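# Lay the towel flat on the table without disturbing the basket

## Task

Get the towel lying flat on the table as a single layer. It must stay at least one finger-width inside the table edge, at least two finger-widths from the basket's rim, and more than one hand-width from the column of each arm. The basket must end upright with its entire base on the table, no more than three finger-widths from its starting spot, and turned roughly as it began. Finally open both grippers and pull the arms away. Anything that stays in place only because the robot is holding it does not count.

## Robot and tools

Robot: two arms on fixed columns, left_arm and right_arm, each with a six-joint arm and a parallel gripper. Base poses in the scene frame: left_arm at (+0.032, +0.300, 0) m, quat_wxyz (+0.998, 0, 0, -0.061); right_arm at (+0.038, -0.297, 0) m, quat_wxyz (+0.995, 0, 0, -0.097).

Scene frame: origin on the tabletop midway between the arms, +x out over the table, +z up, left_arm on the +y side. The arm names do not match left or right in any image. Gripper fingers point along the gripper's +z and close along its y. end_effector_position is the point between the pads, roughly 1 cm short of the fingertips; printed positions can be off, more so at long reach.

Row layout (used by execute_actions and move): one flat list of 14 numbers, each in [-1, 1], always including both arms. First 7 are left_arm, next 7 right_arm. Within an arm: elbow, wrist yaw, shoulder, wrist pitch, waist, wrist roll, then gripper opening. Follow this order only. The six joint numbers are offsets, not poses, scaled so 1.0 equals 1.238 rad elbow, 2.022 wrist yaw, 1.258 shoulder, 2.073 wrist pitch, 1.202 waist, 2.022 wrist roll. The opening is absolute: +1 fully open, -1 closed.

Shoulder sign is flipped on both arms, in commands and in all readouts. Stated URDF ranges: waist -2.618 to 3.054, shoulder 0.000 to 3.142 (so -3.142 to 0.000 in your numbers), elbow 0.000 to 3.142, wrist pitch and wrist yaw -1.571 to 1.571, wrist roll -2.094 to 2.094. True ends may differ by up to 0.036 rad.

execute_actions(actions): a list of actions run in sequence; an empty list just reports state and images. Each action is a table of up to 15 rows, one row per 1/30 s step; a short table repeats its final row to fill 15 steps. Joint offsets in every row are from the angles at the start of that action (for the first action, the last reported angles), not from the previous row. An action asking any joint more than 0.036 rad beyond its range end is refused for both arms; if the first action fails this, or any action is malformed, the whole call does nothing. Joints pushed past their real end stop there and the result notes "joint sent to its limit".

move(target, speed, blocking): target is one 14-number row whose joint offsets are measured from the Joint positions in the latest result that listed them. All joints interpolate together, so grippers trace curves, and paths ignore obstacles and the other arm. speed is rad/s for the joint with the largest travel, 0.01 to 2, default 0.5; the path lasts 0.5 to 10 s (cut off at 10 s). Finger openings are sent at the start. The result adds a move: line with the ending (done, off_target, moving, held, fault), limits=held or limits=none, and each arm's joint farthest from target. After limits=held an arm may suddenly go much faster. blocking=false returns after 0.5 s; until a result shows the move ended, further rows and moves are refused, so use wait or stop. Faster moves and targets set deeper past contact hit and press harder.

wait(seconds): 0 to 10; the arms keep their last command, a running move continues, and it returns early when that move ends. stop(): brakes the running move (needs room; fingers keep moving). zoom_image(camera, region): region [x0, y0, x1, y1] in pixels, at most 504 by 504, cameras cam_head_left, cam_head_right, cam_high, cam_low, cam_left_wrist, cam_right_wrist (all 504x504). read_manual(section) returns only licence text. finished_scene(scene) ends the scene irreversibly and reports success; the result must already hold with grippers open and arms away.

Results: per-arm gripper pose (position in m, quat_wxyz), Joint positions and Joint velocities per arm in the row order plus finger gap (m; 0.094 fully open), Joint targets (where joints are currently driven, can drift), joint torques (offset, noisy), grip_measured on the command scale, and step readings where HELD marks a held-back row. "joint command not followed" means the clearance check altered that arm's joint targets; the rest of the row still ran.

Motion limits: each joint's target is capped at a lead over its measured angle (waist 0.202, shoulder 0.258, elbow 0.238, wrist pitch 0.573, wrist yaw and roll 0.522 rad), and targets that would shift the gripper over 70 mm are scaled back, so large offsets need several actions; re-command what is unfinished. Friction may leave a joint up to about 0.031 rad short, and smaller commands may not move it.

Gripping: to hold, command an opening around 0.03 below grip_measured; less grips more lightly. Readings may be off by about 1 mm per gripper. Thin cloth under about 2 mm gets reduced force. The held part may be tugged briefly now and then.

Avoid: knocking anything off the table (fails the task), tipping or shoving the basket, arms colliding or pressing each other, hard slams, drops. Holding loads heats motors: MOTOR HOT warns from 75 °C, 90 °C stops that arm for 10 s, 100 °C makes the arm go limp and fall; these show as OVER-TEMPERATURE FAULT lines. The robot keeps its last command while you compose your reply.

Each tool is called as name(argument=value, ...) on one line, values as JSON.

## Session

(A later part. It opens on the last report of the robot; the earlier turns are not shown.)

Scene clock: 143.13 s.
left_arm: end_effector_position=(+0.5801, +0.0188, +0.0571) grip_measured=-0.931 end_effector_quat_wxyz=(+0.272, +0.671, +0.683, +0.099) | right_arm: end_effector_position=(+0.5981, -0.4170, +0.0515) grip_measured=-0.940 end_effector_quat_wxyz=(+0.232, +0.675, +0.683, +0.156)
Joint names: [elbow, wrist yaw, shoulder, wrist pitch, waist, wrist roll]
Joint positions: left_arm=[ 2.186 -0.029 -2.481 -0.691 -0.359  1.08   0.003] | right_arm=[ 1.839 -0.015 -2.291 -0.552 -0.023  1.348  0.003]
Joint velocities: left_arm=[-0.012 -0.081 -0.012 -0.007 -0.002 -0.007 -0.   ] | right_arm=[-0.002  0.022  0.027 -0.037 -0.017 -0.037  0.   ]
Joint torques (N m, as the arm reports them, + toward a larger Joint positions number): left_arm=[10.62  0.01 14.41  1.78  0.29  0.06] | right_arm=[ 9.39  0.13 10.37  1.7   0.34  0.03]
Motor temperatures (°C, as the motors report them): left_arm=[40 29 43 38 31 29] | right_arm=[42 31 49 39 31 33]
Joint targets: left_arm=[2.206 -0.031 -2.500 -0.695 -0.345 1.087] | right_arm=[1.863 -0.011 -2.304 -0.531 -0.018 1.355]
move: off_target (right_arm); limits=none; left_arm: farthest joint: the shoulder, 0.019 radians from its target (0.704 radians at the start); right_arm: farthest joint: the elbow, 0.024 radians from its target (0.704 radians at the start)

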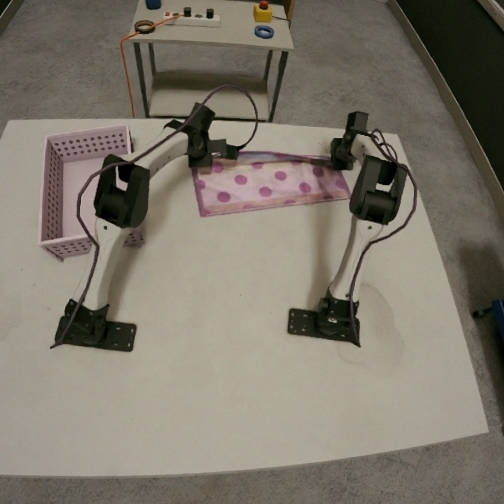

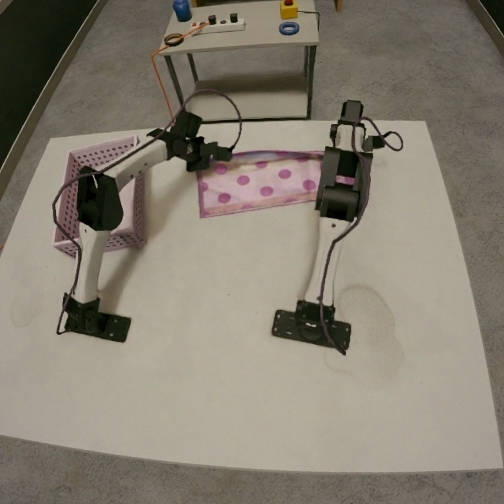

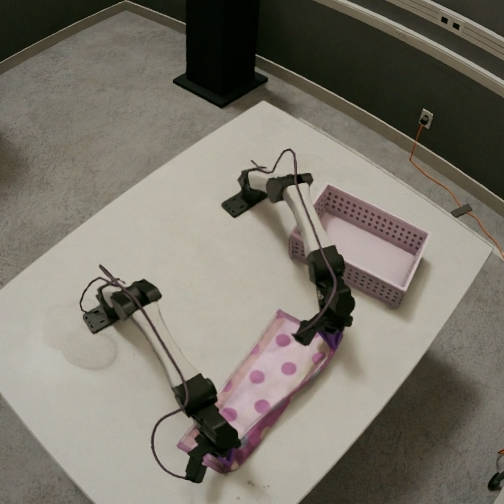

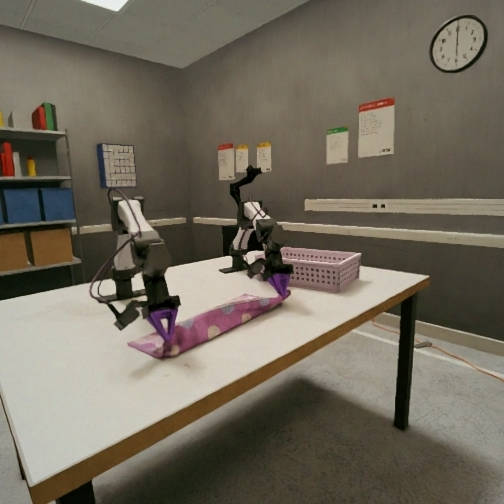

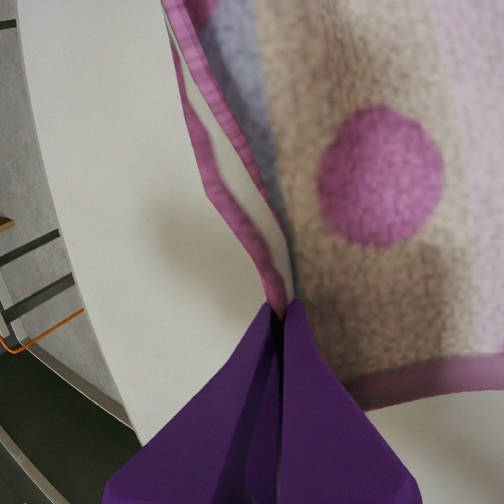

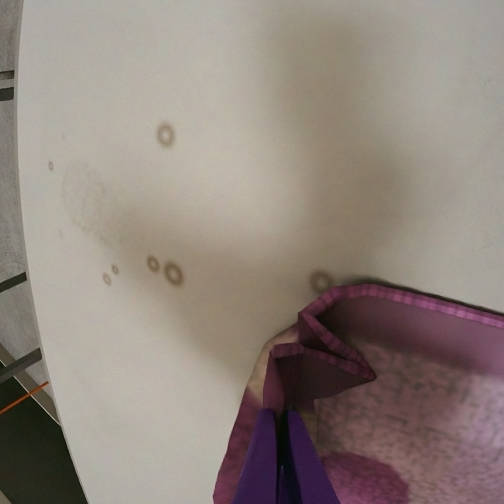

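move(target=[0,0,0,0.03,0,0,-1, 0.55,0,-0.28,-0.15,0.025,0,-1], speed=0.35)

move(target=[0,0,-0.03,0.12,0,0,-0.5, 0,0,-0.03,0.12,0,0,-0.5], speed=0.25)

move(target=[-0.5,0,0.9,0,0.3,0,0, -0.6,0,1,0,-0.2,0,0], speed=0.8)

Scene clock: 154.13 s.
left_arm: end_effector_position=(+0.5908, +0.0127, +0.0658) grip_measured=-0.931 end_effector_quat_wxyz=(+0.300, +0.664, +0.676, +0.106) | right_arm: end_effector_position=(+0.6639, -0.4158, +0.0656) grip_measured=-0.940 end_effector_quat_wxyz=(+0.237, +0.665, +0.689, +0.166)
Joint names: [elbow, wrist yaw, shoulder, wrist pitch, waist, wrist roll]
Joint positions: left_arm=[ 2.186 -0.026 -2.481 -0.629 -0.359  1.081  0.003] | right_arm=[ 2.497 -0.021 -2.629 -0.852 -0.     1.348  0.003]
Joint velocities: left_arm=[-0.012  0.022  0.002 -0.037 -0.002 -0.022 -0.   ] | right_arm=[-0.002  0.022 -0.007 -0.007 -0.022  0.007  0.001]
Joint torques (N m, as the arm reports them, + toward a larger Joint positions number): left_arm=[ 9.18  0.   15.94  1.96 -0.7  -0.05] | right_arm=[ 9.44  0.13 12.14  1.36  0.51 -0.05]
Motor temperatures (°C, as the motors report them): left_arm=[41 29 48 38 31 29] | right_arm=[43 31 52 39 31 33]
Joint targets: left_arm=[2.186 -0.029 -2.481 -0.628 -0.359 1.080] | right_arm=[2.520 -0.015 -2.643 -0.863 0.007 1.348]
move: off_target (right_arm); limits=none; left_arm: farthest joint: the wrist yaw, 0.003 radians from its target (0.000 radians at the start); right_arm: farthest joint: the elbow, 0.023 radians from its target (0.681 radians at the start)

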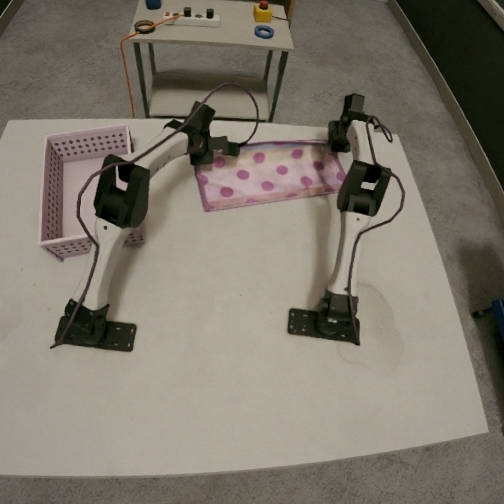

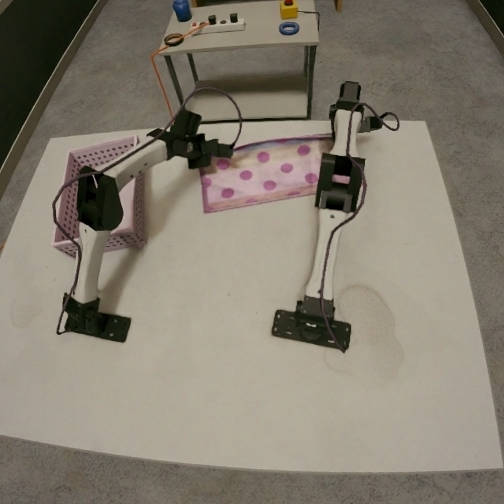

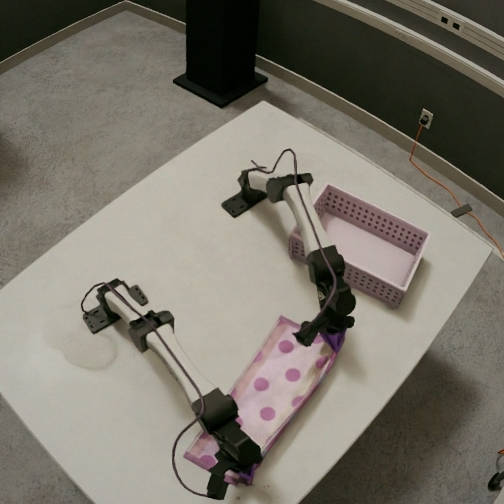

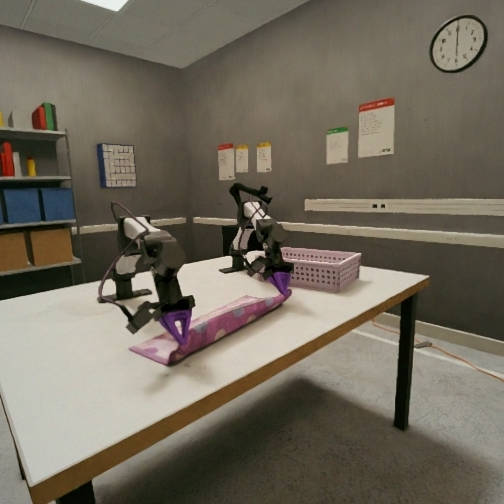

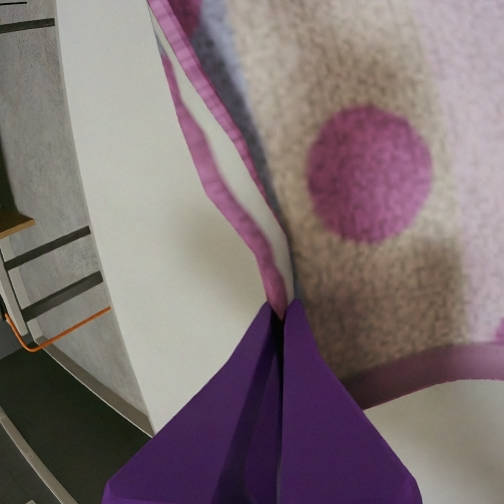

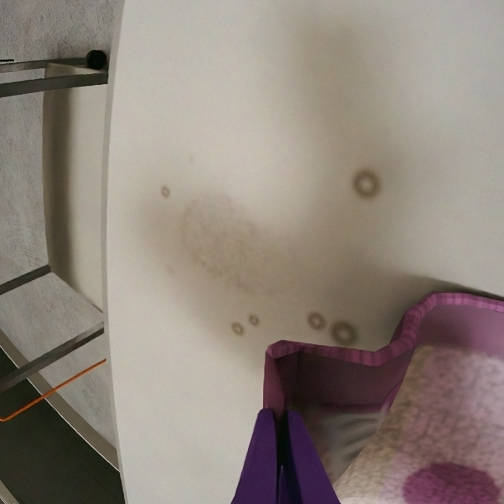

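Scene clock: 155.80 s.
left_arm: end_effector_position=(+0.6286, -0.0071, +0.0963) grip_measured=-0.501 end_effector_quat_wxyz=(+0.401, +0.634, +0.647, +0.136) | right_arm: end_effector_position=(+0.7055, -0.4240, +0.0852) grip_measured=-0.502 end_effector_quat_wxyz=(+0.317, +0.640, +0.665, +0.218)
Joint names: [elbow, wrist yaw, shoulder, wrist pitch, waist, wrist roll]
Joint positions: left_arm=[ 2.186 -0.026 -2.498 -0.386 -0.359  1.081  0.023] | right_arm=[ 2.497 -0.021 -2.654 -0.623 -0.     1.348  0.023]
Joint velocities: left_arm=[ 0.012 -0.007  0.017 -0.022  0.022 -0.11  -0.   ] | right_arm=[ 0.022  0.022  0.002 -0.066 -0.002 -0.007 -0.   ]
Joint torques (N m, as the arm reports them, + toward a larger Joint positions number): left_arm=[ 9.5   0.02 14.66  2.37 -0.69 -0.05] | right_arm=[ 7.97  0.07 12.61  2.03  0.02 -0.06]
Motor temperatures (°C, as the motors report them): left_arm=[42 29 49 38 31 29] | right_arm=[43 31 53 39 31 33]
Joint targets: left_arm=[2.186 -0.026 -2.519 -0.381 -0.359 1.081] | right_arm=[2.497 -0.021 -2.667 -0.603 -0.000 1.348]
move: off_target (left_arm); limits=none; left_arm: farthest joint: the shoulder, 0.021 radians from its target (0.038 radians at the start); right_arm: farthest joint: the wrist pitch, 0.020 radians from its target (0.249 radians at the start)

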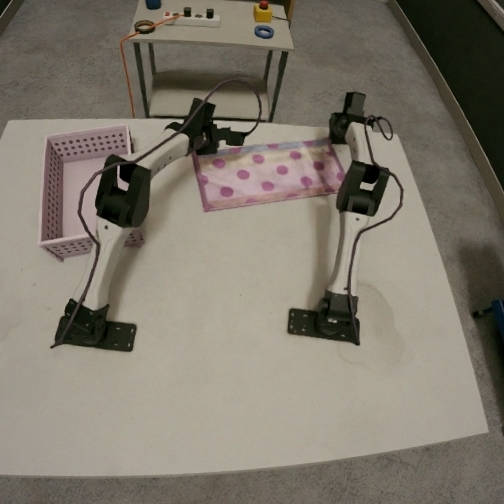

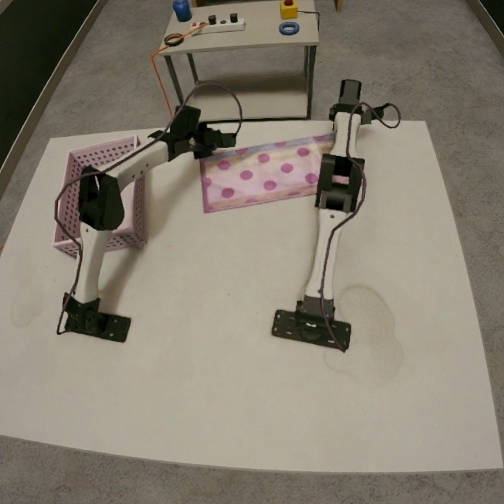

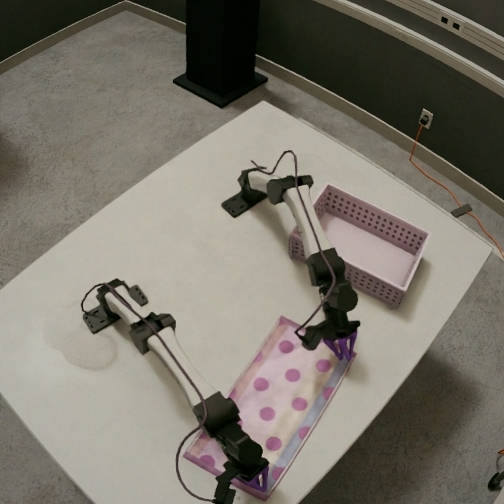

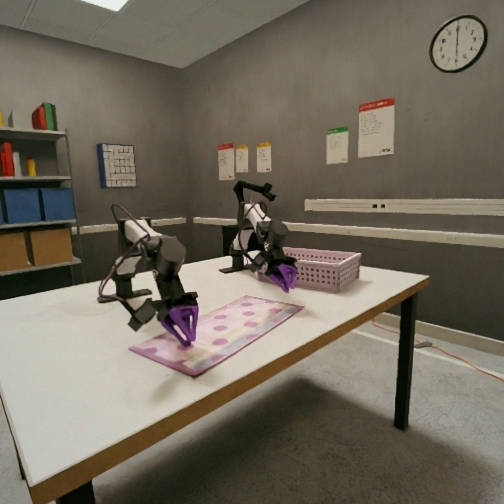

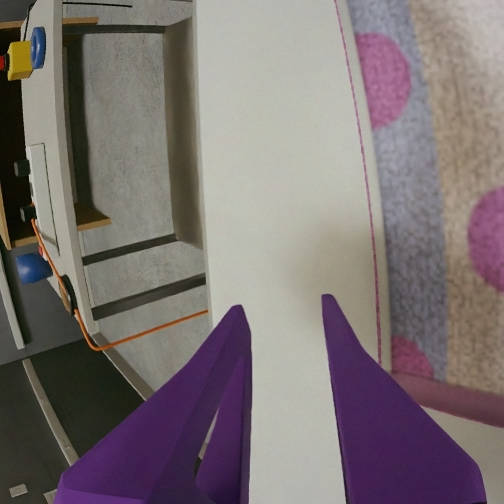

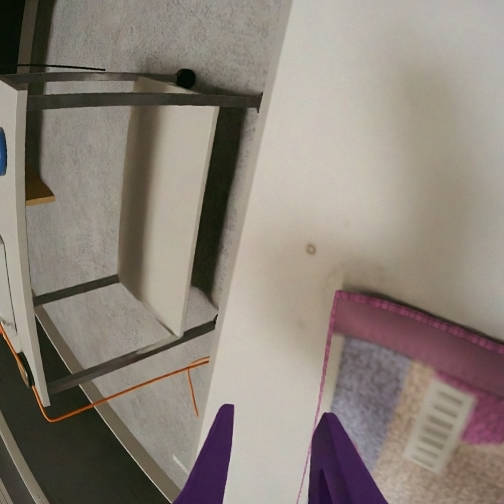

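Scene clock: 158.03 s.
left_arm: end_effector_position=(+0.4620, +0.2476, +0.4499) grip_measured=-0.001 end_effector_quat_wxyz=(+0.576, +0.424, +0.627, +0.307) | right_arm: end_effector_position=(+0.4215, -0.4656, +0.4577) grip_measured=-0.002 end_effector_quat_wxyz=(+0.545, +0.608, +0.505, +0.281)
Joint names: [elbow, wrist yaw, shoulder, wrist pitch, waist, wrist roll]
Joint positions: left_arm=[ 1.591 -0.026 -1.362 -0.376 -0.009  1.081  0.047] | right_arm=[ 1.771 -0.021 -1.398 -0.624 -0.231  1.348  0.047]
Joint velocities: left_arm=[ 0.002 -0.051  0.007 -0.007 -0.012  0.007 -0.001] | right_arm=[ 0.012 -0.037  0.002  0.007 -0.017  0.081 -0.002]
Joint torques (N m, as the arm reports them, + toward a larger Joint positions number): left_arm=[ 7.18 -0.01  5.49  2.58 -0.01 -0.08] | right_arm=[ 5.87  0.04  4.03  2.27 -0.72 -0.08]
Motor temperatures (°C, as the motors report them): left_arm=[41 29 49 39 31 29] | right_arm=[43 31 53 40 31 33]
Joint targets: left_arm=[1.567 -0.026 -1.365 -0.386 0.001 1.081] | right_arm=[1.754 -0.021 -1.396 -0.623 -0.241 1.348]
move: off_target (left_arm); limits=none; left_arm: farthest joint: the elbow, 0.024 radians from its target (0.619 radians at the start); right_arm: farthest joint: the elbow, 0.017 radians from its target (0.742 radians at the start)

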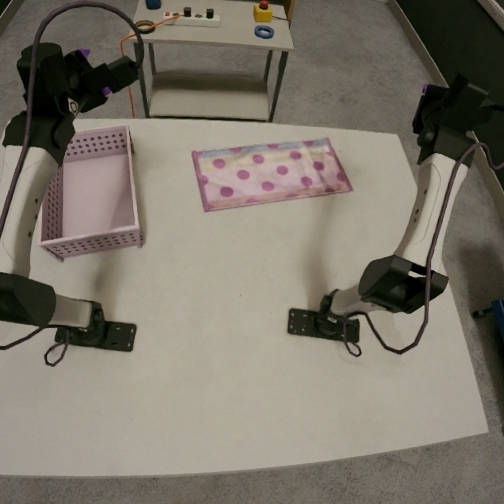

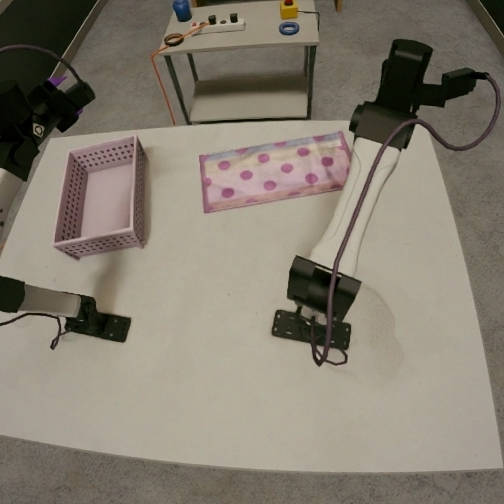

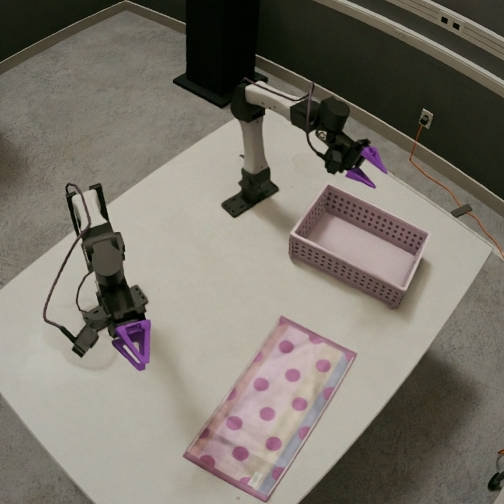

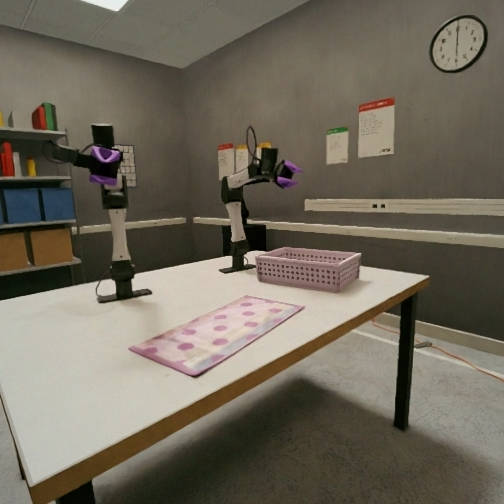

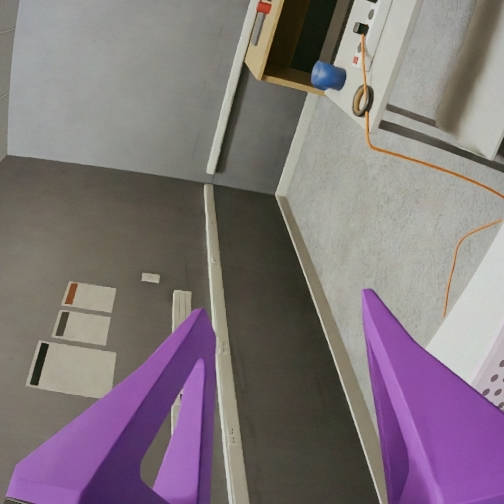

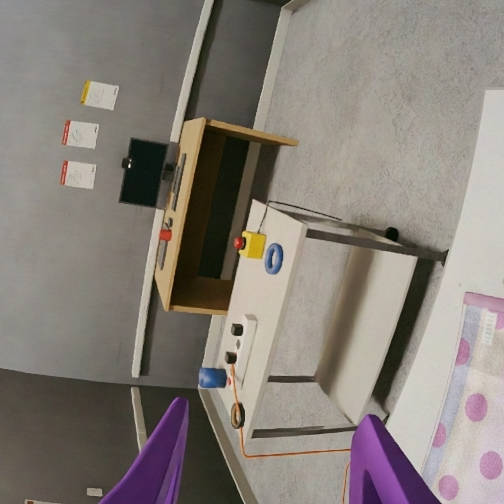

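finished_scene(scene=1)

The scene is finished: the task was done.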